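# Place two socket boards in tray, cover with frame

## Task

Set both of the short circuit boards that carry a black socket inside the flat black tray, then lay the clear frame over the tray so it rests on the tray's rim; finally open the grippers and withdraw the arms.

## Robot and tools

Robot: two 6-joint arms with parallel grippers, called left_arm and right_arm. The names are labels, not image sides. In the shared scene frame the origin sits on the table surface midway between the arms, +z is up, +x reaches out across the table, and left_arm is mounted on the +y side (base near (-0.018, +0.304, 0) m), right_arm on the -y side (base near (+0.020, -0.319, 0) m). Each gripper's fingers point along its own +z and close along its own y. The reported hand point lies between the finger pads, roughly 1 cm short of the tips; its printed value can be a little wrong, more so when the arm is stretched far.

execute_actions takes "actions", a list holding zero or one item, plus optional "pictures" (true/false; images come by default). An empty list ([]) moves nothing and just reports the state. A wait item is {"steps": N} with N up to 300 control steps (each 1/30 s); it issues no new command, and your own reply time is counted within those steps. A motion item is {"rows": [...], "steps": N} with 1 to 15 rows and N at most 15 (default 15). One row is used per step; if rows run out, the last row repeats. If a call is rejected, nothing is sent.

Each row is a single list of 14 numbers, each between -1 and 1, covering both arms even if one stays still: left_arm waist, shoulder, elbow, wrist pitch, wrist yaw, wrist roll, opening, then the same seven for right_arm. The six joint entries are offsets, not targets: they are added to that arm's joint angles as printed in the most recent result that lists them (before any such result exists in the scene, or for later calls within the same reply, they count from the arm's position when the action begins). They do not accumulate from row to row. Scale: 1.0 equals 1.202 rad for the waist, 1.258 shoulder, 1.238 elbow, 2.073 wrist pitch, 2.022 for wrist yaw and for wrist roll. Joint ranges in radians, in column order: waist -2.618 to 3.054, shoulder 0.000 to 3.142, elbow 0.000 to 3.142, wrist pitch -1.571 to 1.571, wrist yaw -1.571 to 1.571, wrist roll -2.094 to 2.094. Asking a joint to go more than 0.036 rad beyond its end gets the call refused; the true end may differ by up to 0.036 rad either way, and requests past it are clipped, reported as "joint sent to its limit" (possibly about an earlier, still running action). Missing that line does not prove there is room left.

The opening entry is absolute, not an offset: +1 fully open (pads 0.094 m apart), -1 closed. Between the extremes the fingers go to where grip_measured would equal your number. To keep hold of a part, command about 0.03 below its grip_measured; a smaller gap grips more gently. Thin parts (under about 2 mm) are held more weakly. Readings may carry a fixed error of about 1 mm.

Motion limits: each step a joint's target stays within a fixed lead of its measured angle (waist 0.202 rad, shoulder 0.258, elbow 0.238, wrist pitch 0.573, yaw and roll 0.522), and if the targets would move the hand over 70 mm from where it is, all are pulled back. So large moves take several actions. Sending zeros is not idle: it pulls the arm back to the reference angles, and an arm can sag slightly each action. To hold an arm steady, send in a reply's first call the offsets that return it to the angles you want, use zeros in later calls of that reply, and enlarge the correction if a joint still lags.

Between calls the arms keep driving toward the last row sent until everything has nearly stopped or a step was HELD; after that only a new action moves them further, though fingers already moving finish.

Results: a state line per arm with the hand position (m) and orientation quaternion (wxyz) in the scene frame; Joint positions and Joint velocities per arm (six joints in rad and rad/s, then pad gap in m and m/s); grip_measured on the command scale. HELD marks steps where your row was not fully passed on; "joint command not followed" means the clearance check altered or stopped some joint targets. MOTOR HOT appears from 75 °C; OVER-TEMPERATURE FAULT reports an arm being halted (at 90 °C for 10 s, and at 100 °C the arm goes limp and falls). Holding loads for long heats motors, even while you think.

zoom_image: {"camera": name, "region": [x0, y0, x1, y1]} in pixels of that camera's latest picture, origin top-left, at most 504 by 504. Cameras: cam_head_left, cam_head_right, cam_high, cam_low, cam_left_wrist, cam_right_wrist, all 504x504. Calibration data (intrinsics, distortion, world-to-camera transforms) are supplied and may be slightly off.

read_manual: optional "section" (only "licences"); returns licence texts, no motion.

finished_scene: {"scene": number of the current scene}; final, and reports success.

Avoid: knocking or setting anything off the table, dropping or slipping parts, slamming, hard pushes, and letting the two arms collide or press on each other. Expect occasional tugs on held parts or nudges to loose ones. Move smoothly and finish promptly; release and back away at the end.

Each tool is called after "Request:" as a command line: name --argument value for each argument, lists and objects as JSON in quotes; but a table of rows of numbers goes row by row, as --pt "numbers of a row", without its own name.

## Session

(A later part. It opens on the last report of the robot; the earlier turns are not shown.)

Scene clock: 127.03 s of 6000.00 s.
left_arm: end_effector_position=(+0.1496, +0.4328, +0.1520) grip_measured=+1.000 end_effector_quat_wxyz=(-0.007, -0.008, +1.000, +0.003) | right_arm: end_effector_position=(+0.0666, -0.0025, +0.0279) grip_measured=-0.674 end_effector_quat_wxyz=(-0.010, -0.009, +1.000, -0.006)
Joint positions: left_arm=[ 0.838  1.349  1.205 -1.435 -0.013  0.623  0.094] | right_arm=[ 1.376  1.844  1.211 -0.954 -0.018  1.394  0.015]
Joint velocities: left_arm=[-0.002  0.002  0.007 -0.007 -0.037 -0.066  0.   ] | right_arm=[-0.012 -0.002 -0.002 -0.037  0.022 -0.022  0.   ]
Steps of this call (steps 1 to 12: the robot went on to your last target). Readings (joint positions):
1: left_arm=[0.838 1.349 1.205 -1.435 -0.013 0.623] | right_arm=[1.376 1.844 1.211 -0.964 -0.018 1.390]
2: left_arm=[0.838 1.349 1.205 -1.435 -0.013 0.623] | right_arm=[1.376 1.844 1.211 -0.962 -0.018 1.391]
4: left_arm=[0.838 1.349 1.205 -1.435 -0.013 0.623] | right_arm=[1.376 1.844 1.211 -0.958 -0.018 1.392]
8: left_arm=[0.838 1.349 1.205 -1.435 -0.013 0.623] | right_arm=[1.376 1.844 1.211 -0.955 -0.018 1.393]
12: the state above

Request:
execute_actions --actions '[{"rows":[[0,0,0,0,0,0,1,0,0.01,-0.015,0.015,0,0,-0.72],[0,0,0,0,0,0,1,0,0.015,-0.022,0.025,0,0,-0.72],[0,0,0,0,0,0,1,0,0.022,-0.032,0.033,0,0,-0.72]]}]'

Scene clock: 130.67 s of 6000.00 s.
left_arm: end_effector_position=(+0.1496, +0.4328, +0.1520) grip_measured=+1.000 end_effector_quat_wxyz=(-0.007, -0.008, +1.000, +0.003) | right_arm: end_effector_position=(+0.0664, +0.0006, +0.0151) grip_measured=-0.674 end_effector_quat_wxyz=(-0.011, -0.008, +1.000, -0.000)
Joint positions: left_arm=[ 0.838  1.349  1.205 -1.435 -0.013  0.623  0.094] | right_arm=[ 1.376  1.864  1.182 -0.893 -0.021  1.394  0.015]
Joint velocities: left_arm=[ 0.017 -0.007 -0.012 -0.007  0.022 -0.007  0.   ] | right_arm=[-0.007  0.012 -0.017 -0.007 -0.051  0.022 -0.001]
Steps of this call (steps 1 to 30: the robot went on to your last target; steps 31 to 90: nothing new was sent; then 0.13 s passed at rest; steps 91 to 105: all 15 steps of this action). Readings (joint positions):
91: left_arm=[0.838 1.349 1.205 -1.435 -0.013 0.623] | right_arm=[1.376 1.844 1.211 -0.951 -0.018 1.394]
92: left_arm=[0.838 1.349 1.205 -1.435 -0.013 0.623] | right_arm=[1.376 1.844 1.209 -0.943 -0.019 1.394]
94: left_arm=[0.838 1.349 1.205 -1.435 -0.013 0.623] | right_arm=[1.376 1.846 1.199 -0.921 -0.019 1.394]
98: left_arm=[0.838 1.349 1.205 -1.435 -0.013 0.623] | right_arm=[1.376 1.861 1.185 -0.903 -0.021 1.394]
105: the state above
camera_calibration (this result's frames):
cam_left_wrist: T_world_to_cam=[[0.114646, -0.992694, -0.037616, 0.422958], [-0.825358, -0.116257, 0.552511, 0.137494], [-0.552848, -0.0322967, -0.832656, 0.318466], [0, 0, 0, 1]] pos_world=[0.241054, 0.446138, 0.205116]
cam_right_wrist: T_world_to_cam=[[-0.136839, -0.990552, -0.00905535, 0.00710711], [-0.692157, 0.0890703, 0.716229, 0.0504971], [-0.708656, 0.104276, -0.697806, 0.166244], [0, 0, 0, 1]] pos_world=[0.153734, -0.0147931, 0.0799028]

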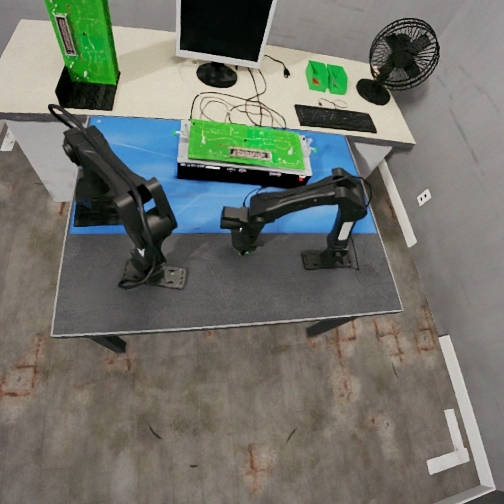

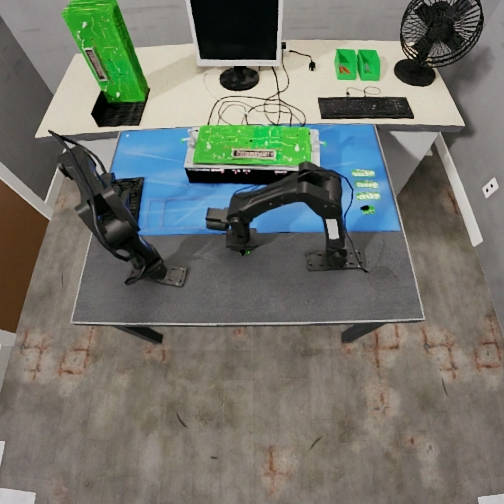

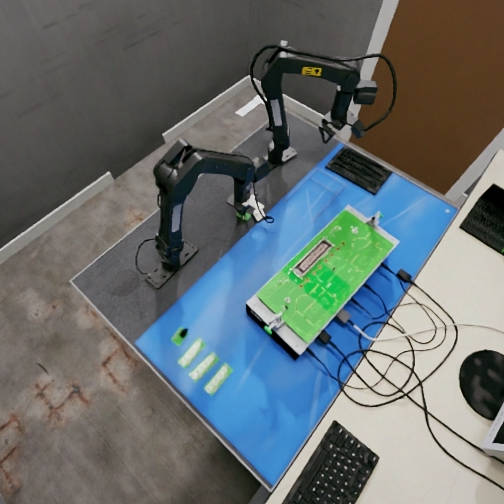

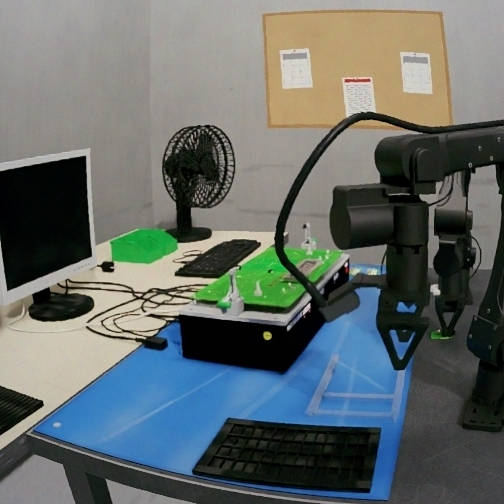

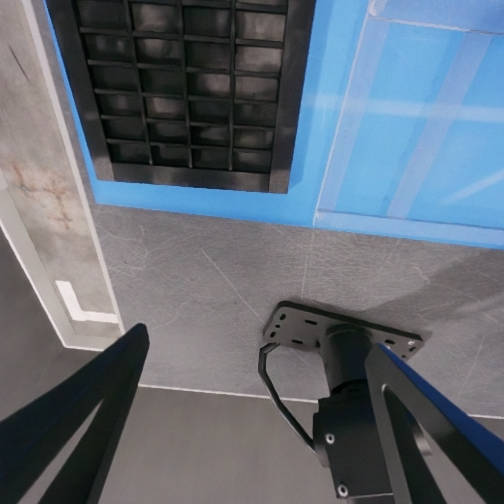

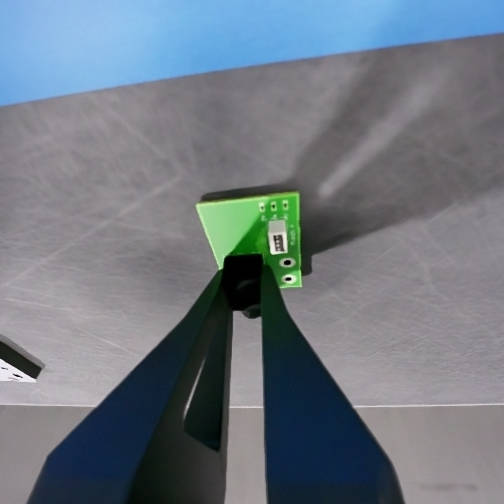

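Request:
execute_actions --actions '[{"rows":[[0,0,0,0,0,0,1,0,0.014,0,0.004,0,0,-0.72],[0,0,0,0,0,0,1,0,0.014,0,0.004,0,0,-0.72],[0,0,0,0,0,0,1,0,0.014,0,0.004,0,0,-0.72],[0,0,0,0,0,0,1,0,0.014,0,0.004,0,0,-0.72],[0,0,0,0,0,0,1,0,0.014,0,0.004,0,0,-0.72],[0,0,0,0,0,0,1,0,0.014,0,0.004,0,0,-0.6],[0,0,0,0,0,0,1,0,0.014,0,0.004,0,0,-0.3],[0,0,0,0,0,0,1,0,0.014,0,0.004,0,0,-0.3],[0,0,0,0,0,0,1,0,0.014,0,0.004,0,0,-0.3],[0,0,0,0,0,0,1,0,-0.03,0.02,-0.01,0,0,-0.3],[0,0,0,0,0,0,1,0,-0.07,0.02,-0.03,0,0,-0.3]]}]' --pictures false

Request:
execute_actions --actions '[{"rows":[[0,0,0,0,0,0,1,0,-0.35,0,-0.22,0,0,-0.3],[0,0,0,0,0,0,1,0,-0.35,0,-0.22,0,0,-0.3],[0,0,0,0,0,0,1,0,-0.35,0,-0.22,0,0,-0.3],[0,0,0,0,0,0,1,-0.9,-0.35,0,-0.22,0,0,-0.3]]}]' --pictures false

Request:
execute_actions --actions '[{"steps":12}]' --pictures false

Scene clock: 142.67 s of 6000.00 s.
left_arm: end_effector_position=(+0.1496, +0.4328, +0.1520) grip_measured=+1.000 end_effector_quat_wxyz=(-0.007, -0.008, +1.000, +0.003) | right_arm: end_effector_position=(+0.0653, -0.0016, +0.0319) grip_measured=-0.303 end_effector_quat_wxyz=(-0.011, -0.009, +1.000, +0.013)
Joint positions: left_arm=[ 0.838  1.349  1.205 -1.435 -0.013  0.623  0.094] | right_arm=[ 1.376  1.808  1.182 -0.924 -0.026  1.394  0.033]
Joint velocities: left_arm=[ 0.002 -0.002 -0.012 -0.051  0.022 -0.007  0.   ] | right_arm=[-0.002 -0.31  -0.002 -0.022  0.022  0.037  0.002]
Steps of this call (steps 1 to 15: the robot went on to your last target; steps 16 to 90: nothing new was sent; then 8.50 s passed at rest; steps 91 to 105: all 15 steps of this action). Readings (joint positions):
91: left_arm=[0.838 1.349 1.205 -1.435 -0.013 0.623] | right_arm=[1.376 1.864 1.182 -0.890 -0.022 1.394]
92: left_arm=[0.838 1.349 1.205 -1.435 -0.013 0.623] | right_arm=[1.376 1.864 1.182 -0.889 -0.023 1.394]
94: left_arm=[0.838 1.349 1.205 -1.435 -0.013 0.623] | right_arm=[1.376 1.864 1.182 -0.889 -0.024 1.394]
98: left_arm=[0.838 1.349 1.205 -1.435 -0.013 0.623] | right_arm=[1.376 1.864 1.182 -0.889 -0.024 1.394]
105: the state above

Scene clock: 143.17 s of 6000.00 s.
left_arm: end_effector_position=(+0.1496, +0.4328, +0.1520) grip_measured=+1.000 end_effector_quat_wxyz=(-0.007, -0.008, +1.000, +0.003) | right_arm: end_effector_position=(+0.1954, -0.1650, +0.1416) grip_measured=-0.302 end_effector_quat_wxyz=(-0.001, +0.344, +0.938, +0.033)
Joint positions: left_arm=[ 0.838  1.349  1.205 -1.435 -0.013  0.623  0.094] | right_arm=[ 0.654  1.373  1.18  -1.323 -0.035  1.393  0.033]
Joint velocities: left_arm=[ 0.022 -0.002 -0.017 -0.051  0.051  0.051  0.   ] | right_arm=[-2.112 -0.012  0.012 -0.125  0.007 -0.022 -0.001]
Steps of this call (steps 1 to 15: all 15 steps of this action). Readings (joint positions):
1: left_arm=[0.838 1.349 1.205 -1.435 -0.013 0.623] | right_arm=[1.376 1.788 1.182 -0.946 -0.026 1.393]
2: left_arm=[0.838 1.349 1.205 -1.435 -0.013 0.623] | right_arm=[1.376 1.757 1.182 -0.995 -0.027 1.393]
4: left_arm=[0.838 1.349 1.205 -1.435 -0.013 0.623] | right_arm=[1.364 1.665 1.180 -1.088 -0.036 1.393]
8: left_arm=[0.838 1.349 1.205 -1.435 -0.013 0.623] | right_arm=[1.179 1.461 1.180 -1.205 -0.045 1.393]
15: the state above

Scene clock: 143.57 s of 6000.00 s.
left_arm: end_effector_position=(+0.1496, +0.4328, +0.1520) grip_measured=+1.000 end_effector_quat_wxyz=(-0.007, -0.008, +1.000, +0.003) | right_arm: end_effector_position=(+0.2305, -0.2427, +0.1412) grip_measured=-0.302 end_effector_quat_wxyz=(-0.004, +0.510, +0.860, +0.015)
Joint positions: left_arm=[ 0.838  1.349  1.205 -1.435 -0.013  0.623  0.094] | right_arm=[ 0.288  1.373  1.18  -1.361 -0.026  1.393  0.033]
Joint velocities: left_arm=[-0.007  0.022 -0.002  0.022  0.022  0.037  0.   ] | right_arm=[-0.002  0.002  0.002 -0.051 -0.007 -0.022  0.   ]
Steps of this call (steps 1 to 12: the robot went on to your last target). Readings (joint positions):
1: left_arm=[0.838 1.349 1.205 -1.435 -0.013 0.623] | right_arm=[0.580 1.373 1.180 -1.327 -0.035 1.393]
2: left_arm=[0.838 1.349 1.205 -1.435 -0.013 0.623] | right_arm=[0.505 1.373 1.180 -1.330 -0.035 1.393]
4: left_arm=[0.838 1.349 1.205 -1.435 -0.013 0.623] | right_arm=[0.365 1.373 1.180 -1.335 -0.031 1.393]
8: left_arm=[0.838 1.349 1.205 -1.435 -0.013 0.623] | right_arm=[0.288 1.373 1.180 -1.352 -0.021 1.393]
12: the state above

Request:
execute_actions --actions '[{"rows":[[-0.9,0,0.01,0,0,-0.5,0,-0.783,0,0,0,0.013,-0.268,-0.3]]}]' --pictures false

Request:
execute_actions --actions '[{"steps":10}]' --pictures false

Scene clock: 151.27 s of 6000.00 s.
left_arm: end_effector_position=(+0.1788, +0.2241, +0.1520) grip_measured=+0.002 end_effector_quat_wxyz=(+0.000, +0.039, +0.999, +0.004) | right_arm: end_effector_position=(+0.2052, -0.4513, +0.1412) grip_measured=-0.302 end_effector_quat_wxyz=(+0.016, +0.681, +0.732, +0.001)
Joint positions: left_arm=[-0.201  1.349  1.205 -1.43  -0.008 -0.321  0.047] | right_arm=[-0.656  1.373  1.18  -1.347  0.003  0.878  0.033]
Joint velocities: left_arm=[-1.316  0.007  0.007 -0.081  0.183 -0.462 -0.   ] | right_arm=[-0.335  0.012 -0.002 -0.037  0.081 -0.125  0.001]
Steps of this call (steps 1 to 30: the robot went on to your last target; steps 31 to 90: nothing new was sent; then 4.20 s passed at rest; steps 91 to 105: all 15 steps of this action). Readings (joint positions):
91: left_arm=[0.810 1.349 1.205 -1.435 -0.025 0.542] | right_arm=[0.263 1.373 1.180 -1.366 -0.039 1.312]
92: left_arm=[0.749 1.349 1.205 -1.434 -0.030 0.441] | right_arm=[0.205 1.373 1.180 -1.363 -0.042 1.221]
94: left_arm=[0.601 1.349 1.205 -1.432 -0.027 0.243] | right_arm=[0.060 1.373 1.180 -1.355 -0.034 1.088]
98: left_arm=[0.300 1.349 1.205 -1.431 -0.020 -0.108] | right_arm=[-0.237 1.373 1.180 -1.347 -0.022 0.950]
105: the state above

Scene clock: 151.60 s of 6000.00 s.
left_arm: end_effector_position=(+0.1743, +0.2138, +0.1520) grip_measured=+0.002 end_effector_quat_wxyz=(-0.001, +0.038, +0.999, +0.002) | right_arm: end_effector_position=(+0.2043, -0.4507, +0.1412) grip_measured=-0.302 end_effector_quat_wxyz=(+0.013, +0.676, +0.737, +0.003)
Joint positions: left_arm=[-0.249  1.349  1.205 -1.43  -0.003 -0.372  0.047] | right_arm=[-0.66   1.373  1.18  -1.351 -0.002  0.859  0.033]
Joint velocities: left_arm=[ 0.022 -0.027  0.002 -0.051 -0.037 -0.022 -0.   ] | right_arm=[-0.002 -0.002  0.007  0.022  0.007  0.022 -0.001]
Steps of this call (steps 1 to 10: the robot went on to your last target). Readings (joint positions):
1: left_arm=[-0.234 1.349 1.205 -1.430 -0.003 -0.331] | right_arm=[-0.660 1.373 1.180 -1.348 0.004 0.874]
2: left_arm=[-0.247 1.349 1.205 -1.430 -0.001 -0.340] | right_arm=[-0.660 1.373 1.180 -1.349 0.002 0.871]
4: left_arm=[-0.249 1.349 1.205 -1.430 -0.002 -0.354] | right_arm=[-0.660 1.373 1.180 -1.350 -0.000 0.866]
8: left_arm=[-0.249 1.349 1.205 -1.430 -0.003 -0.368] | right_arm=[-0.660 1.373 1.180 -1.351 -0.002 0.860]
10: the state above

Request:
execute_actions --actions '[{"rows":[[-0.705,0,0,0,0,-0.459,-0.2,0,0.04,-0.05,0.05,0,0,-0.3],[-0.705,0,0,0,0,-0.459,-0.2,0,0.06,-0.08,0.09,0,0,-0.3],[-0.705,0.05,0,0.03,0,-0.459,-0.2,0,0.08,-0.1,0.12,0,0,-0.3],[-0.705,0.1,0,0.07,0,-0.459,-0.2,0,0.1,-0.12,0.15,0,0,-0.3],[-0.705,0.15,0,0.1,0,-0.459,-0.2,0,0.12,-0.14,0.18,0,0,-0.3],[-0.705,0.2,0,0.14,0,-0.459,-0.2,0,0.13,-0.16,0.196,0,0,-0.3],[-0.705,0.25,0,0.17,0,-0.459,-0.2,0,0.14,-0.17,0.196,0,0,-0.3],[-0.705,0.3,0,0.2,0,-0.459,-0.2,0,0.145,-0.185,0.196,0,0,-0.3],[-0.705,0.34,0,0.22,0,-0.459,-0.2,0,0.145,-0.185,0.196,0,0,-0.3]]}]' --pictures false

Request:
execute_actions --actions '[{"steps":20}]'

Scene clock: 162.10 s of 6000.00 s.
left_arm: end_effector_position=(+0.0669, +0.0140, +0.0367) grip_measured=-0.198 end_effector_quat_wxyz=(-0.012, +0.034, +0.999, +0.030) | right_arm: end_effector_position=(+0.2198, -0.4610, +0.0404) grip_measured=-0.302 end_effector_quat_wxyz=(-0.016, +0.675, +0.738, +0.001)
Joint positions: left_arm=[-1.09   1.812  1.205 -1.029  0.004 -1.22   0.038] | right_arm=[-0.66   1.567  0.945 -0.98  -0.006  0.857  0.033]
Joint velocities: left_arm=[-0.994  0.046 -0.012  0.535  0.183 -0.432 -0.   ] | right_arm=[ 0.002 -0.007  0.007  0.198  0.007 -0.007 -0.001]
Steps of this call (steps 1 to 30: the robot went on to your last target; steps 31 to 90: nothing new was sent; then 7.00 s passed at rest; steps 91 to 105: all 15 steps of this action). Readings (joint positions):
91: left_arm=[-0.276 1.349 1.205 -1.430 -0.014 -0.460] | right_arm=[-0.660 1.374 1.174 -1.341 -0.003 0.857]
92: left_arm=[-0.337 1.349 1.205 -1.430 -0.017 -0.561] | right_arm=[-0.660 1.379 1.158 -1.313 -0.003 0.857]
94: left_arm=[-0.485 1.373 1.205 -1.411 -0.014 -0.759] | right_arm=[-0.660 1.415 1.108 -1.234 -0.003 0.857]
98: left_arm=[-0.724 1.555 1.205 -1.276 -0.007 -1.017] | right_arm=[-0.660 1.534 0.995 -1.060 -0.004 0.857]
105: the state above

Scene clock: 162.77 s of 6000.00 s.
left_arm: end_effector_position=(+0.0658, +0.0017, +0.0380) grip_measured=-0.198 end_effector_quat_wxyz=(-0.007, +0.005, +1.000, +0.006) | right_arm: end_effector_position=(+0.2249, -0.4648, +0.0403) grip_measured=-0.302 end_effector_quat_wxyz=(-0.003, +0.675, +0.738, +0.003)
Joint positions: left_arm=[-1.101  1.806  1.205 -0.985  0.01  -1.29   0.038] | right_arm=[-0.66   1.567  0.945 -0.955 -0.006  0.857  0.033]
Joint velocities: left_arm=[ 0.037 -0.012  0.002 -0.037 -0.081  0.037 -0.   ] | right_arm=[-0.002 -0.022  0.002 -0.11  -0.051  0.037  0.   ]
Steps of this call (steps 1 to 20: the robot went on to your last target). Readings (joint positions):
1: left_arm=[-1.115 1.812 1.205 -1.017 0.009 -1.233] | right_arm=[-0.660 1.567 0.945 -0.975 -0.006 0.857]
2: left_arm=[-1.125 1.809 1.205 -1.008 0.013 -1.244] | right_arm=[-0.660 1.567 0.945 -0.970 -0.006 0.857]
4: left_arm=[-1.120 1.806 1.205 -0.998 0.013 -1.260] | right_arm=[-0.660 1.567 0.945 -0.964 -0.006 0.857]
8: left_arm=[-1.102 1.806 1.205 -0.989 0.011 -1.279] | right_arm=[-0.660 1.567 0.945 -0.958 -0.006 0.857]
20: the state above
camera_calibration (this result's frames):
cam_left_wrist: T_world_to_cam=[[0.0893299, -0.995102, -0.0423357, 0.00214856], [-0.828018, -0.0978195, 0.552103, 0.081369], [-0.55354, -0.0142646, -0.8327, 0.163325], [0, 0, 0, 1]] pos_world=[0.15759, 0.0124273, 0.0911679]
cam_right_wrist: T_world_to_cam=[[-0.997821, 0.0650897, -0.0107638, 0.252388], [0.0384466, 0.706281, 0.706887, 0.306538], [0.0536133, 0.704933, -0.707245, 0.452765], [0, 0, 0, 1]] pos_world=[0.215779, -0.552099, 0.106245]

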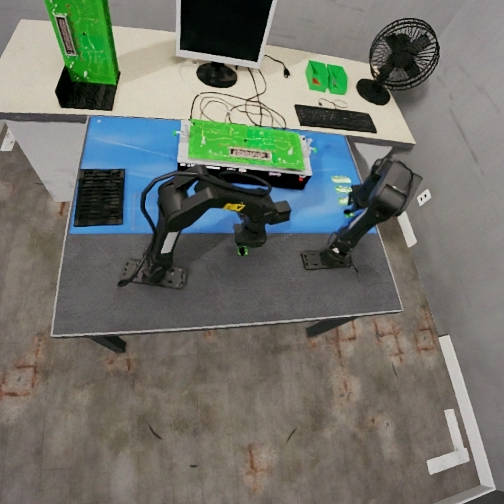

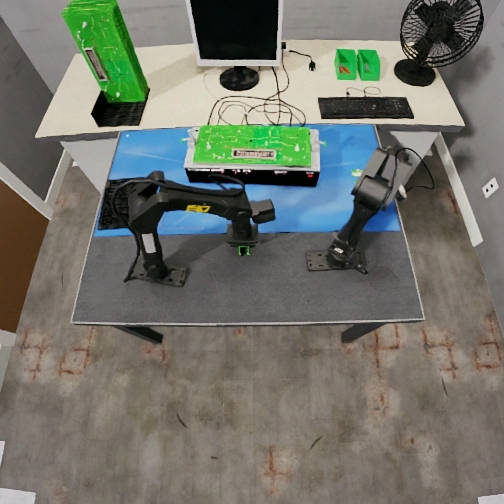

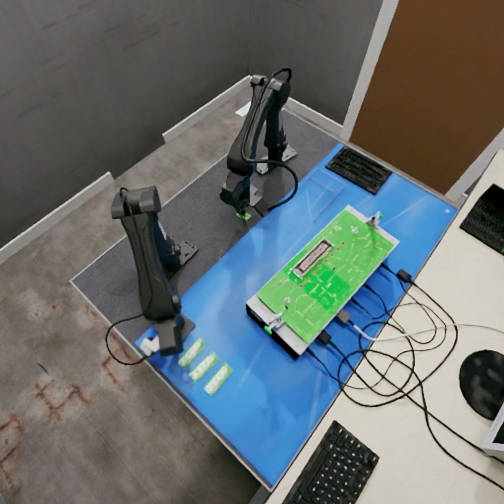

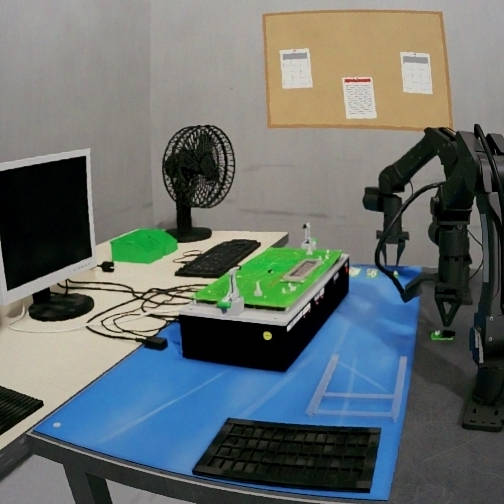

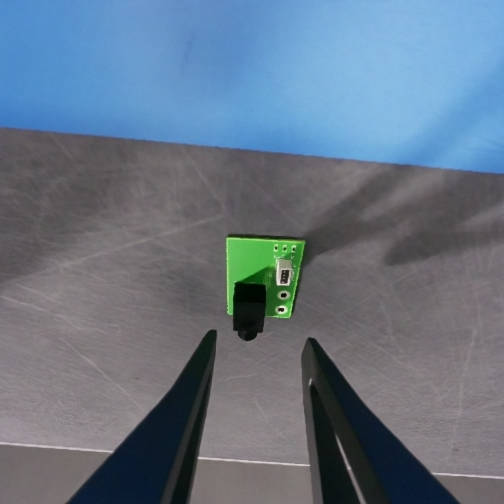

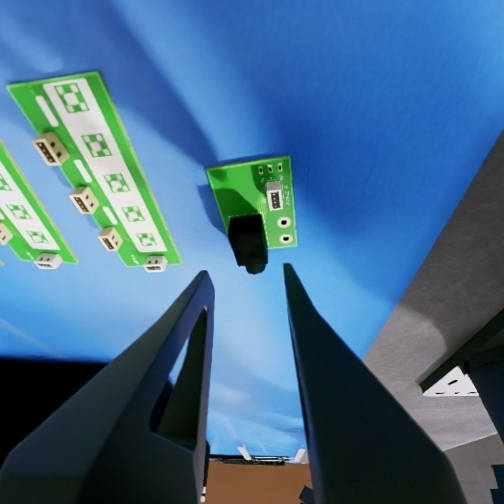

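Request:
execute_actions --actions '[{"rows":[[0.025,0.005,-0.015,0.01,0,0,-0.2,0,0.012,-0.015,0.015,0,0,-0.3],[0.025,0.01,-0.025,0.02,0,0,-0.2,0,0.02,-0.025,0.03,0,0,-0.3],[0.025,0.015,-0.035,0.03,0,0,-0.2,0,0.026,-0.035,0.04,0,0,-0.3],[0.025,0.02,-0.045,0.04,0,0,-0.2,0,0.032,-0.045,0.05,0,0,-0.3],[0.025,0.022,-0.052,0.046,0,0,-0.2,0,0.036,-0.055,0.058,0,0,-0.3],[0.025,0.024,-0.058,0.048,0,0,-0.2,0,0.039,-0.062,0.06,0,0,-0.3]]}]'

Scene clock: 173.70 s of 6000.00 s.
left_arm: end_effector_position=(+0.0708, +0.0112, +0.0117) grip_measured=-0.198 end_effector_quat_wxyz=(-0.011, -0.008, +1.000, +0.016) | right_arm: end_effector_position=(+0.2230, -0.4627, +0.0142) grip_measured=-0.302 end_effector_quat_wxyz=(-0.007, +0.675, +0.738, +0.004)
Joint positions: left_arm=[-1.076  1.84   1.134 -0.903  0.012 -1.29   0.038] | right_arm=[-0.66   1.61   0.875 -0.849 -0.009  0.857  0.033]
Joint velocities: left_arm=[-0.007 -0.002  0.002  0.007 -0.037 -0.007 -0.001] | right_arm=[ 0.007 -0.022 -0.007  0.022 -0.007  0.051 -0.001]
Steps of this call (steps 1 to 15: the robot went on to your last target; steps 16 to 90: nothing new was sent; then 7.43 s passed at rest; steps 91 to 105: all 15 steps of this action). Readings (joint positions):
91: left_arm=[-1.099 1.806 1.204 -0.983 0.011 -1.290] | right_arm=[-0.660 1.567 0.945 -0.953 -0.006 0.857]
92: left_arm=[-1.095 1.806 1.199 -0.976 0.012 -1.290] | right_arm=[-0.660 1.568 0.943 -0.945 -0.007 0.857]
94: left_arm=[-1.084 1.808 1.180 -0.956 0.012 -1.290] | right_arm=[-0.660 1.574 0.929 -0.916 -0.007 0.857]
98: left_arm=[-1.076 1.830 1.142 -0.922 0.012 -1.290] | right_arm=[-0.660 1.602 0.887 -0.869 -0.008 0.857]
105: the state above
camera_calibration (this result's frames):
cam_left_wrist: T_world_to_cam=[[0.114335, -0.991343, -0.0645486, 0.00845675], [-0.820729, -0.130869, 0.556127, 0.100715], [-0.55976, -0.010608, -0.828587, 0.14467], [0, 0, 0, 1]] pos_world=[0.162674, 0.0230987, 0.0644071]
cam_right_wrist: T_world_to_cam=[[-0.997856, 0.0651764, -0.00591908, 0.25002], [0.0415892, 0.701359, 0.711594, 0.320575], [0.0505305, 0.709822, -0.702566, 0.435817], [0, 0, 0, 1]] pos_world=[0.214129, -0.550487, 0.0795509]

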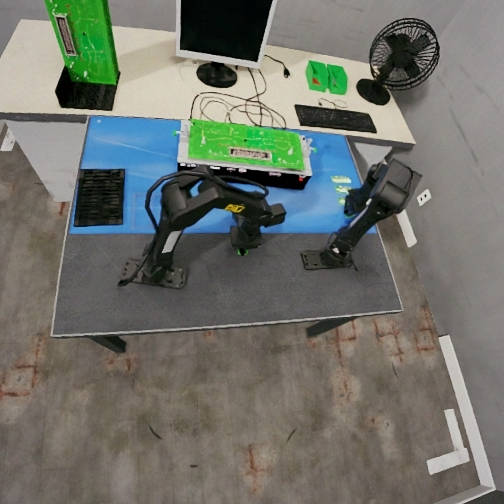

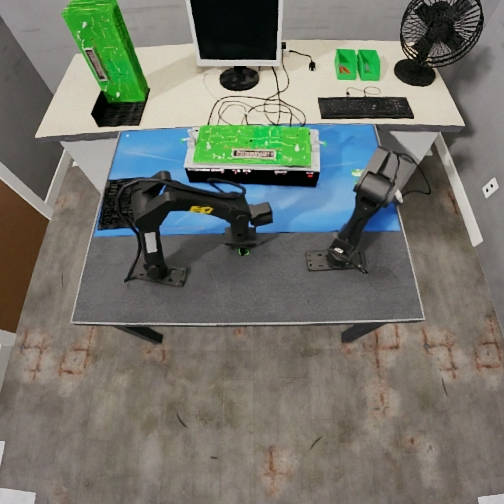

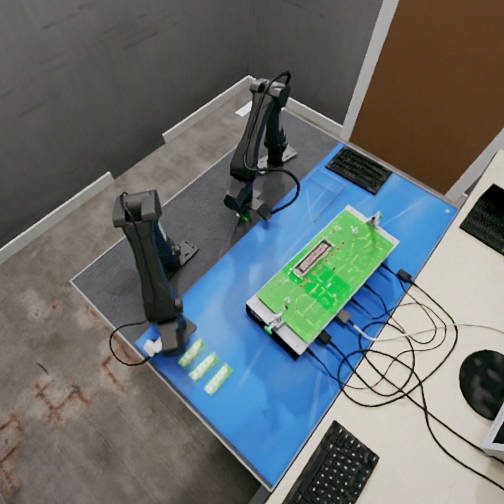

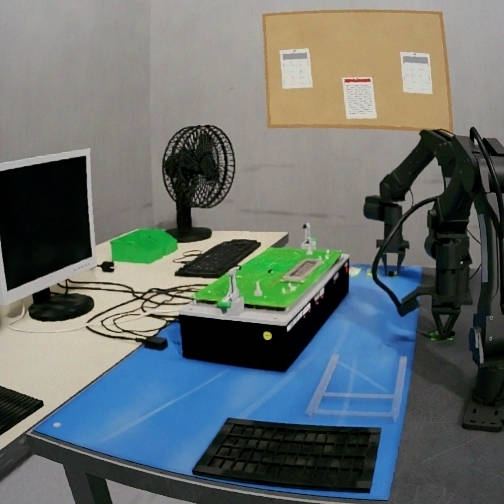

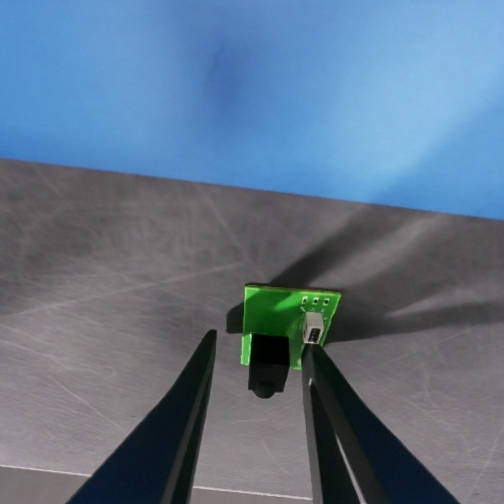

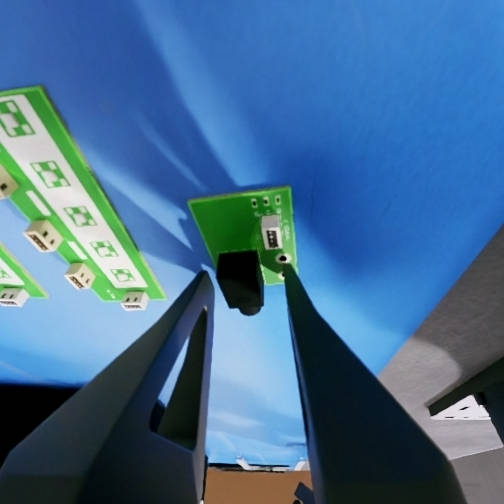

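Request:
execute_actions --actions '[{"rows":[[-0.022,0,0,0.008,0,0,-0.2,0,0.014,0,0.012,0,0,-0.3],[-0.022,0,0,0.008,0,0,-0.2,0,0.014,0,0.012,0,0,-0.3],[-0.022,0,0,0.008,0,0,-0.2,0,0.014,0,0.012,0,0,-0.3],[-0.022,0,0,0.008,0,0,-0.3,0,0.014,0,0.012,0,0,-0.3],[-0.022,0,0,0.008,0,0,-0.4,0,0.014,0,0.012,0,0,-0.4],[-0.022,0,0,0.008,0,0,-0.5,0,0.014,0,0.012,0,0,-0.5],[-0.022,0,0,0.008,0,0,-0.58,0,0.014,0,0.012,0,0,-0.58],[-0.022,0,0,0.008,0,0,-0.64,0,0.014,0,0.012,0,0,-0.64],[-0.022,0,0,0.008,0,0,-0.68,0,0.014,0,0.012,0,0,-0.68],[-0.022,0,0,0.008,0,0,-0.73,0,0.014,0,0.012,0,0,-0.72]]}]'

Scene clock: 182.67 s of 6000.00 s.
left_arm: end_effector_position=(+0.0651, +0.0077, +0.0117) grip_measured=-0.685 end_effector_quat_wxyz=(-0.010, +0.002, +1.000, +0.013) | right_arm: end_effector_position=(+0.2261, -0.4644, +0.0142) grip_measured=-0.678 end_effector_quat_wxyz=(-0.000, +0.675, +0.738, +0.006)
Joint positions: left_arm=[-1.097  1.84   1.134 -0.896  0.013 -1.29   0.015] | right_arm=[-0.66   1.61   0.875 -0.835 -0.011  0.857  0.015]
Joint velocities: left_arm=[-0.017 -0.007  0.007  0.022  0.022 -0.066 -0.   ] | right_arm=[-0.007 -0.002  0.002  0.037  0.066 -0.037 -0.   ]
Steps of this call (steps 1 to 15: the robot went on to your last target; steps 16 to 90: nothing new was sent; then 5.47 s passed at rest; steps 91 to 105: all 15 steps of this action). Readings (joint positions):
91: left_arm=[-1.077 1.840 1.134 -0.896 0.012 -1.290] | right_arm=[-0.660 1.610 0.875 -0.840 -0.010 0.857]
92: left_arm=[-1.081 1.840 1.134 -0.896 0.012 -1.290] | right_arm=[-0.660 1.610 0.875 -0.839 -0.010 0.857]
94: left_arm=[-1.090 1.840 1.134 -0.896 0.012 -1.290] | right_arm=[-0.660 1.610 0.875 -0.837 -0.011 0.857]
98: left_arm=[-1.097 1.840 1.134 -0.896 0.013 -1.290] | right_arm=[-0.660 1.610 0.875 -0.835 -0.011 0.857]
105: the state above
camera_calibration (this result's frames):
cam_left_wrist: T_world_to_cam=[[0.0939865, -0.993902, -0.0576703, 0.00696266], [-0.823881, -0.110167, 0.555952, 0.0956502], [-0.558915, -0.00473853, -0.829211, 0.141291], [0, 0, 0, 1]] pos_world=[0.15712, 0.0181273, 0.0643848]
cam_right_wrist: T_world_to_cam=[[-0.997695, 0.0651105, -0.019094, 0.253329], [0.0325263, 0.705901, 0.707563, 0.325884], [0.0595482, 0.705312, -0.706392, 0.43279], [0, 0, 0, 1]] pos_world=[0.216374, -0.551789, 0.0799726]

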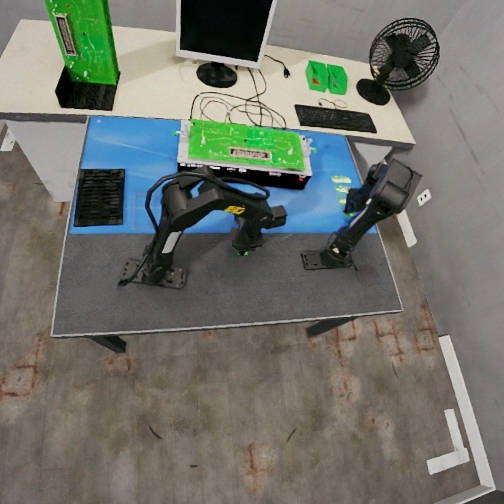

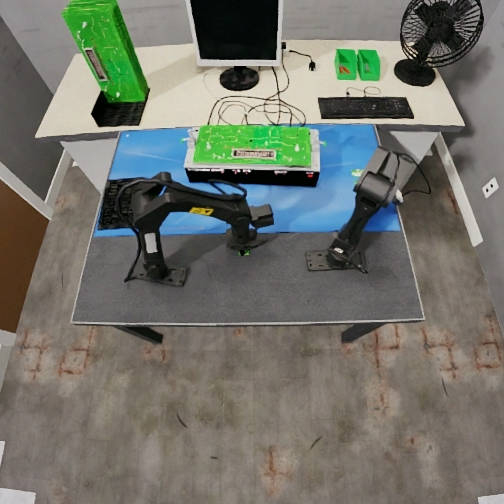

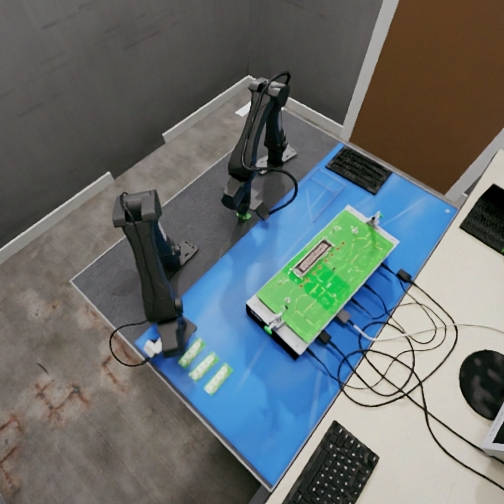

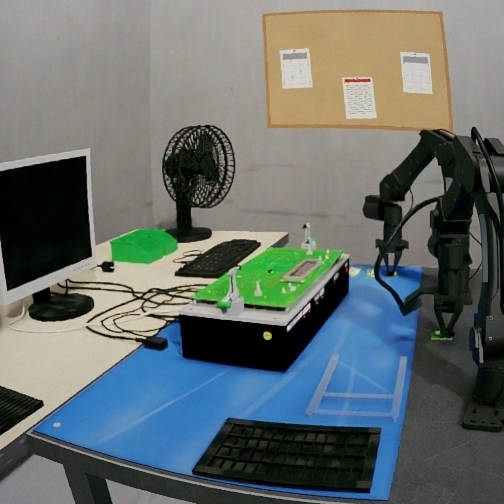

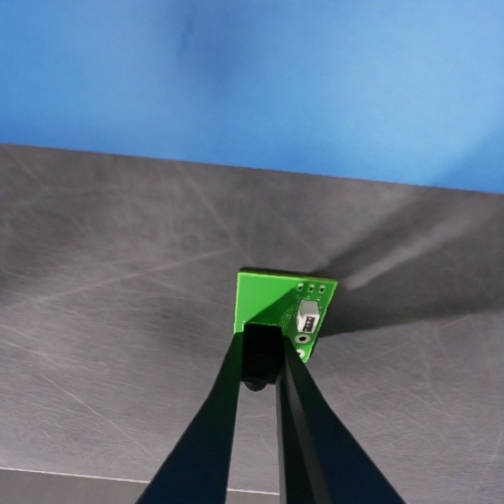

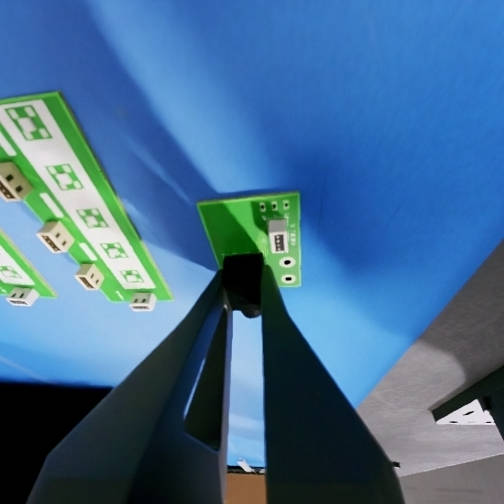

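Request:
execute_actions --actions '[{"rows":[[0,-0.03,0.01,-0.02,0,0,-0.73,0,-0.02,0.02,-0.02,0,0,-0.72],[0,-0.06,0.02,-0.04,0,0,-0.73,0,-0.04,0.04,-0.05,0,0,-0.72],[0,-0.1,0.03,-0.07,0,0,-0.73,0,-0.06,0.07,-0.08,0,0,-0.72],[0,-0.15,0.04,-0.1,0,0,-0.73,0,-0.09,0.1,-0.12,0,0,-0.72],[0,-0.2,0.05,-0.14,0,0,-0.73,0,-0.12,0.14,-0.16,0,0,-0.72],[0.1,-0.26,0.055,-0.18,0,0.05,-0.73,0,-0.15,0.18,-0.2,0,0.1,-0.72],[0.2,-0.32,0.055,-0.22,0,0.1,-0.73,0,-0.18,0.22,-0.24,0,0.2,-0.72],[0.96,-0.39,0.055,-0.253,0,0.5,-0.73,0.5,-0.203,0.25,-0.273,0,0.27,-0.72]]}]' --pictures false

Request:
execute_actions --actions '[{"steps":25}]' --pictures false

Scene clock: 213.03 s of 6000.00 s.
left_arm: end_effector_position=(+0.1493, +0.1343, +0.1485) grip_measured=-0.685 end_effector_quat_wxyz=(+0.029, +0.081, +0.996, -0.038) | right_arm: end_effector_position=(+0.2573, -0.3502, +0.1444) grip_measured=-0.677 end_effector_quat_wxyz=(+0.035, +0.663, +0.747, +0.030)
Joint positions: left_arm=[-0.584  1.356  1.193 -1.314  0.022 -0.62   0.015] | right_arm=[-0.177  1.361  1.18  -1.297 -0.011  1.31   0.015]
Joint velocities: left_arm=[ 2.161 -0.188  0.046 -0.637 -0.139  2.293 -0.   ] | right_arm=[ 2.059  0.007 -0.002 -0.535 -0.139  0.652  0.001]
Steps of this call (steps 1 to 15: the robot went on to your last target; steps 16 to 90: nothing new was sent; then 26.87 s passed at rest; steps 91 to 105: all 15 steps of this action). Readings (joint positions):
91: left_arm=[-1.097 1.840 1.134 -0.898 0.013 -1.290] | right_arm=[-0.660 1.610 0.875 -0.837 -0.012 0.857]
92: left_arm=[-1.097 1.835 1.134 -0.905 0.013 -1.290] | right_arm=[-0.660 1.609 0.877 -0.849 -0.013 0.857]
94: left_arm=[-1.097 1.796 1.134 -0.950 0.013 -1.290] | right_arm=[-0.660 1.591 0.902 -0.916 -0.014 0.857]
98: left_arm=[-1.029 1.607 1.154 -1.093 0.026 -1.207] | right_arm=[-0.644 1.478 1.046 -1.111 -0.008 1.004]
105: the state above

Scene clock: 213.87 s of 6000.00 s.
left_arm: end_effector_position=(+0.1945, +0.2752, +0.1476) grip_measured=-0.685 end_effector_quat_wxyz=(-0.002, -0.078, +0.997, -0.003) | right_arm: end_effector_position=(+0.2375, -0.3174, +0.1434) grip_measured=-0.677 end_effector_quat_wxyz=(-0.007, +0.650, +0.760, +0.012)
Joint positions: left_arm=[ 0.063  1.355  1.193 -1.411  0.007 -0.29   0.015] | right_arm=[-0.052  1.361  1.18  -1.386 -0.026  1.398  0.015]
Joint velocities: left_arm=[ 0.017  0.007 -0.012 -0.037  0.007  0.095  0.   ] | right_arm=[ 0.017  0.012 -0.022 -0.022 -0.051 -0.037  0.   ]
Steps of this call (steps 1 to 25: the robot went on to your last target). Readings (joint positions):
1: left_arm=[-0.508 1.354 1.193 -1.331 0.020 -0.553] | right_arm=[-0.115 1.361 1.180 -1.313 -0.019 1.328]
2: left_arm=[-0.432 1.354 1.193 -1.345 0.020 -0.500] | right_arm=[-0.074 1.361 1.180 -1.326 -0.027 1.341]
4: left_arm=[-0.281 1.355 1.193 -1.362 0.018 -0.423] | right_arm=[-0.051 1.361 1.180 -1.349 -0.033 1.362]
8: left_arm=[0.004 1.355 1.193 -1.380 0.012 -0.344] | right_arm=[-0.052 1.361 1.180 -1.373 -0.029 1.383]
25: the state above

Request:
execute_actions --actions '[{"rows":[[0.63,0.05,0.1,0,0,0.42,-0.73,1,0,0,0,0.01,0,-0.72],[0.63,0.1,0.15,0,0,0.42,-0.73,1,0,0,0,0.01,0,-0.72],[0.63,0.15,0.2,0,0,0.42,-0.73,1,0,0,0,0.01,0,-0.72],[0.63,0.2,0.25,0,0,0.42,-0.73,1,0,0,0,0.01,0,-0.72],[0.63,0.25,0.3,0.02,0,0.42,-0.73,1,0,0,0,0.01,0,-0.72],[0.63,0.3,0.341,0.04,0,0.42,-0.73,1,0,0,0,0.01,0,-0.72],[0.63,0.35,0.341,0.07,0,0.42,-0.73,1,0,0,0,0.01,0,-0.72],[0.63,0.4,0.341,0.1,0,0.42,-0.73,1,0,0,0,0.01,0,-0.72],[0.63,0.44,0.341,0.12,0,0.42,-0.73,1,0,0,0,0.01,0,-0.72],[0.63,0.47,0.341,0.148,0,0.42,-0.73,1,0,0,0,0.01,0,-0.72],[0.63,0.5,0.341,0.148,0,0.42,-0.73,1,0,0,0,0.01,0,-0.72],[0.63,0.52,0.341,0.148,0,0.42,-0.73,1,0,0,0,0.01,0,-0.72],[0.63,0.54,0.341,0.148,0,0.42,-0.73,1,0,0,0,0.01,0,-0.72],[0.63,0.55,0.341,0.148,0,0.42,-0.73,1,0,0,0,0.01,0,-0.72]]}]' --pictures false

Request:
execute_actions --actions '[{"steps":20}]'

Scene clock: 227.67 s of 6000.00 s.
left_arm: end_effector_position=(+0.2934, +0.5152, +0.0608) grip_measured=-0.685 end_effector_quat_wxyz=(-0.008, -0.063, +0.998, -0.011) | right_arm: end_effector_position=(+0.1312, -0.1269, +0.1434) grip_measured=-0.677 end_effector_quat_wxyz=(-0.002, +0.183, +0.983, +0.013)
Joint positions: left_arm=[ 0.797  2.02   1.591 -1.168  0.011  0.473  0.015] | right_arm=[ 0.995  1.361  1.18  -1.367 -0.014  1.398  0.015]
Joint velocities: left_arm=[ 0.901  1.209 -0.007  0.755 -0.081  0.432 -0.001] | right_arm=[ 2.107  0.007  0.012 -0.007 -0.037 -0.037  0.   ]
Steps of this call (steps 1 to 30: the robot went on to your last target; steps 31 to 90: nothing new was sent; then 10.30 s passed at rest; steps 91 to 105: all 15 steps of this action). Readings (joint positions):
91: left_arm=[0.091 1.364 1.208 -1.423 0.019 -0.207] | right_arm=[-0.027 1.361 1.180 -1.386 -0.012 1.398]
92: left_arm=[0.150 1.391 1.249 -1.440 0.024 -0.106] | right_arm=[0.032 1.361 1.180 -1.385 -0.005 1.398]
94: left_arm=[0.286 1.481 1.370 -1.443 0.023 0.080] | right_arm=[0.178 1.361 1.180 -1.378 -0.006 1.398]
98: left_arm=[0.505 1.686 1.553 -1.359 0.019 0.305] | right_arm=[0.475 1.361 1.180 -1.370 -0.011 1.398]
105: the state above

Scene clock: 228.33 s of 6000.00 s.
left_arm: end_effector_position=(+0.2928, +0.5301, +0.0399) grip_measured=-0.685 end_effector_quat_wxyz=(-0.015, -0.039, +0.999, -0.009) | right_arm: end_effector_position=(+0.0975, -0.1120, +0.1434) grip_measured=-0.676 end_effector_quat_wxyz=(-0.008, +0.104, +0.995, +0.012)
Joint positions: left_arm=[ 0.824  2.077  1.591 -1.119 -0.001  0.549  0.015] | right_arm=[ 1.155  1.361  1.18  -1.371 -0.021  1.398  0.015]
Joint velocities: left_arm=[-0.002  0.002 -0.007 -0.022 -0.037 -0.037  0.   ] | right_arm=[ 0.007 -0.012 -0.012  0.11   0.007 -0.007  0.001]
Steps of this call (steps 1 to 20: the robot went on to your last target). Readings (joint positions):
1: left_arm=[0.822 2.057 1.591 -1.152 0.006 0.488] | right_arm=[1.064 1.361 1.180 -1.367 -0.016 1.398]
2: left_arm=[0.839 2.083 1.591 -1.142 0.002 0.499] | right_arm=[1.114 1.361 1.180 -1.367 -0.022 1.398]
4: left_arm=[0.849 2.100 1.591 -1.133 -0.002 0.517] | right_arm=[1.154 1.361 1.180 -1.367 -0.029 1.398]
8: left_arm=[0.831 2.084 1.591 -1.124 -0.002 0.536] | right_arm=[1.155 1.361 1.180 -1.369 -0.024 1.398]
20: the state above
camera_calibration (this result's frames):
cam_left_wrist: T_world_to_cam=[[0.174475, -0.984532, -0.0159697, 0.476174], [-0.808878, -0.152557, 0.56784, 0.342668], [-0.561493, -0.0861562, -0.822984, 0.338124], [0, 0, 0, 1]] pos_world=[0.383951, 0.550216, 0.0912945]
cam_right_wrist: T_world_to_cam=[[-0.35428, -0.934597, -0.0318448, -0.0682629], [-0.660897, 0.226145, 0.715593, 0.00256689], [-0.66159, 0.274567, -0.697791, 0.304015], [0, 0, 0, 1]] pos_world=[0.178646, -0.147851, 0.208128]

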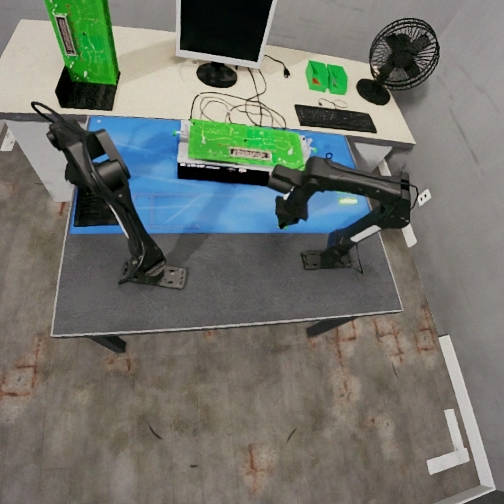

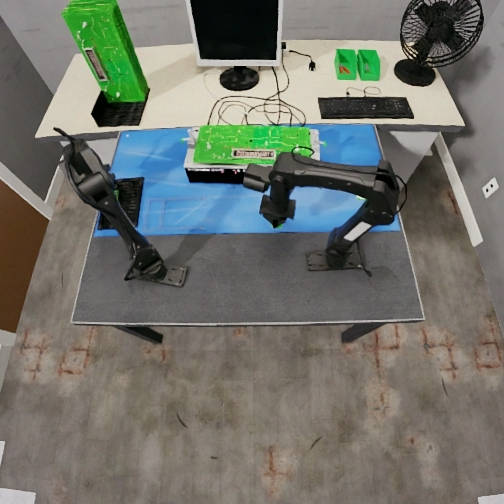

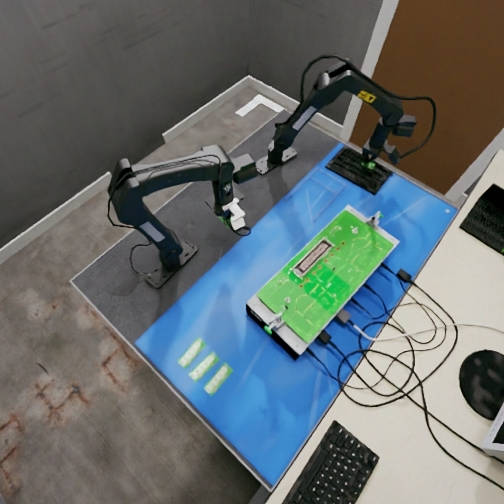

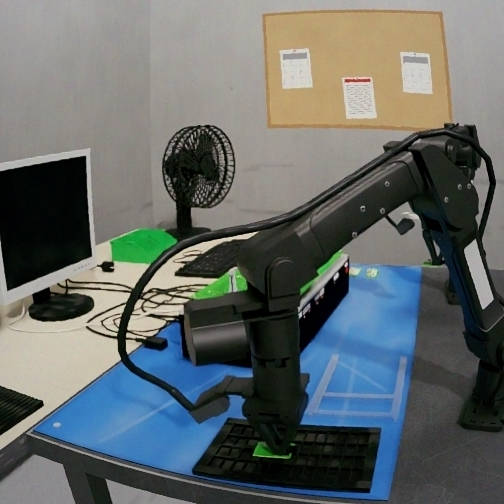

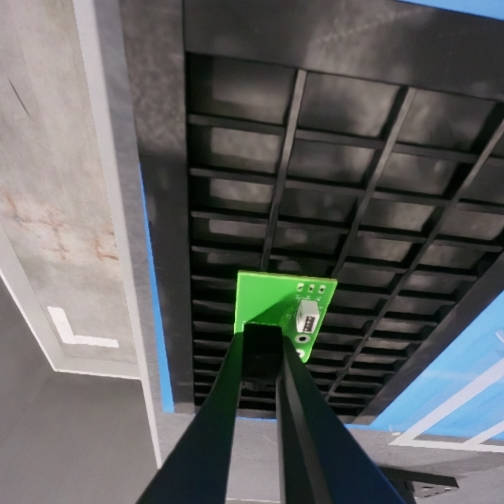

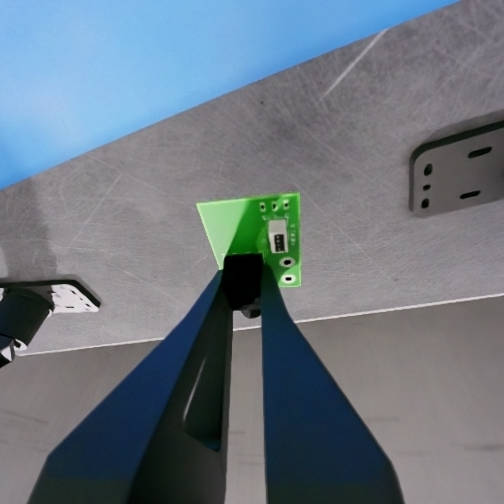

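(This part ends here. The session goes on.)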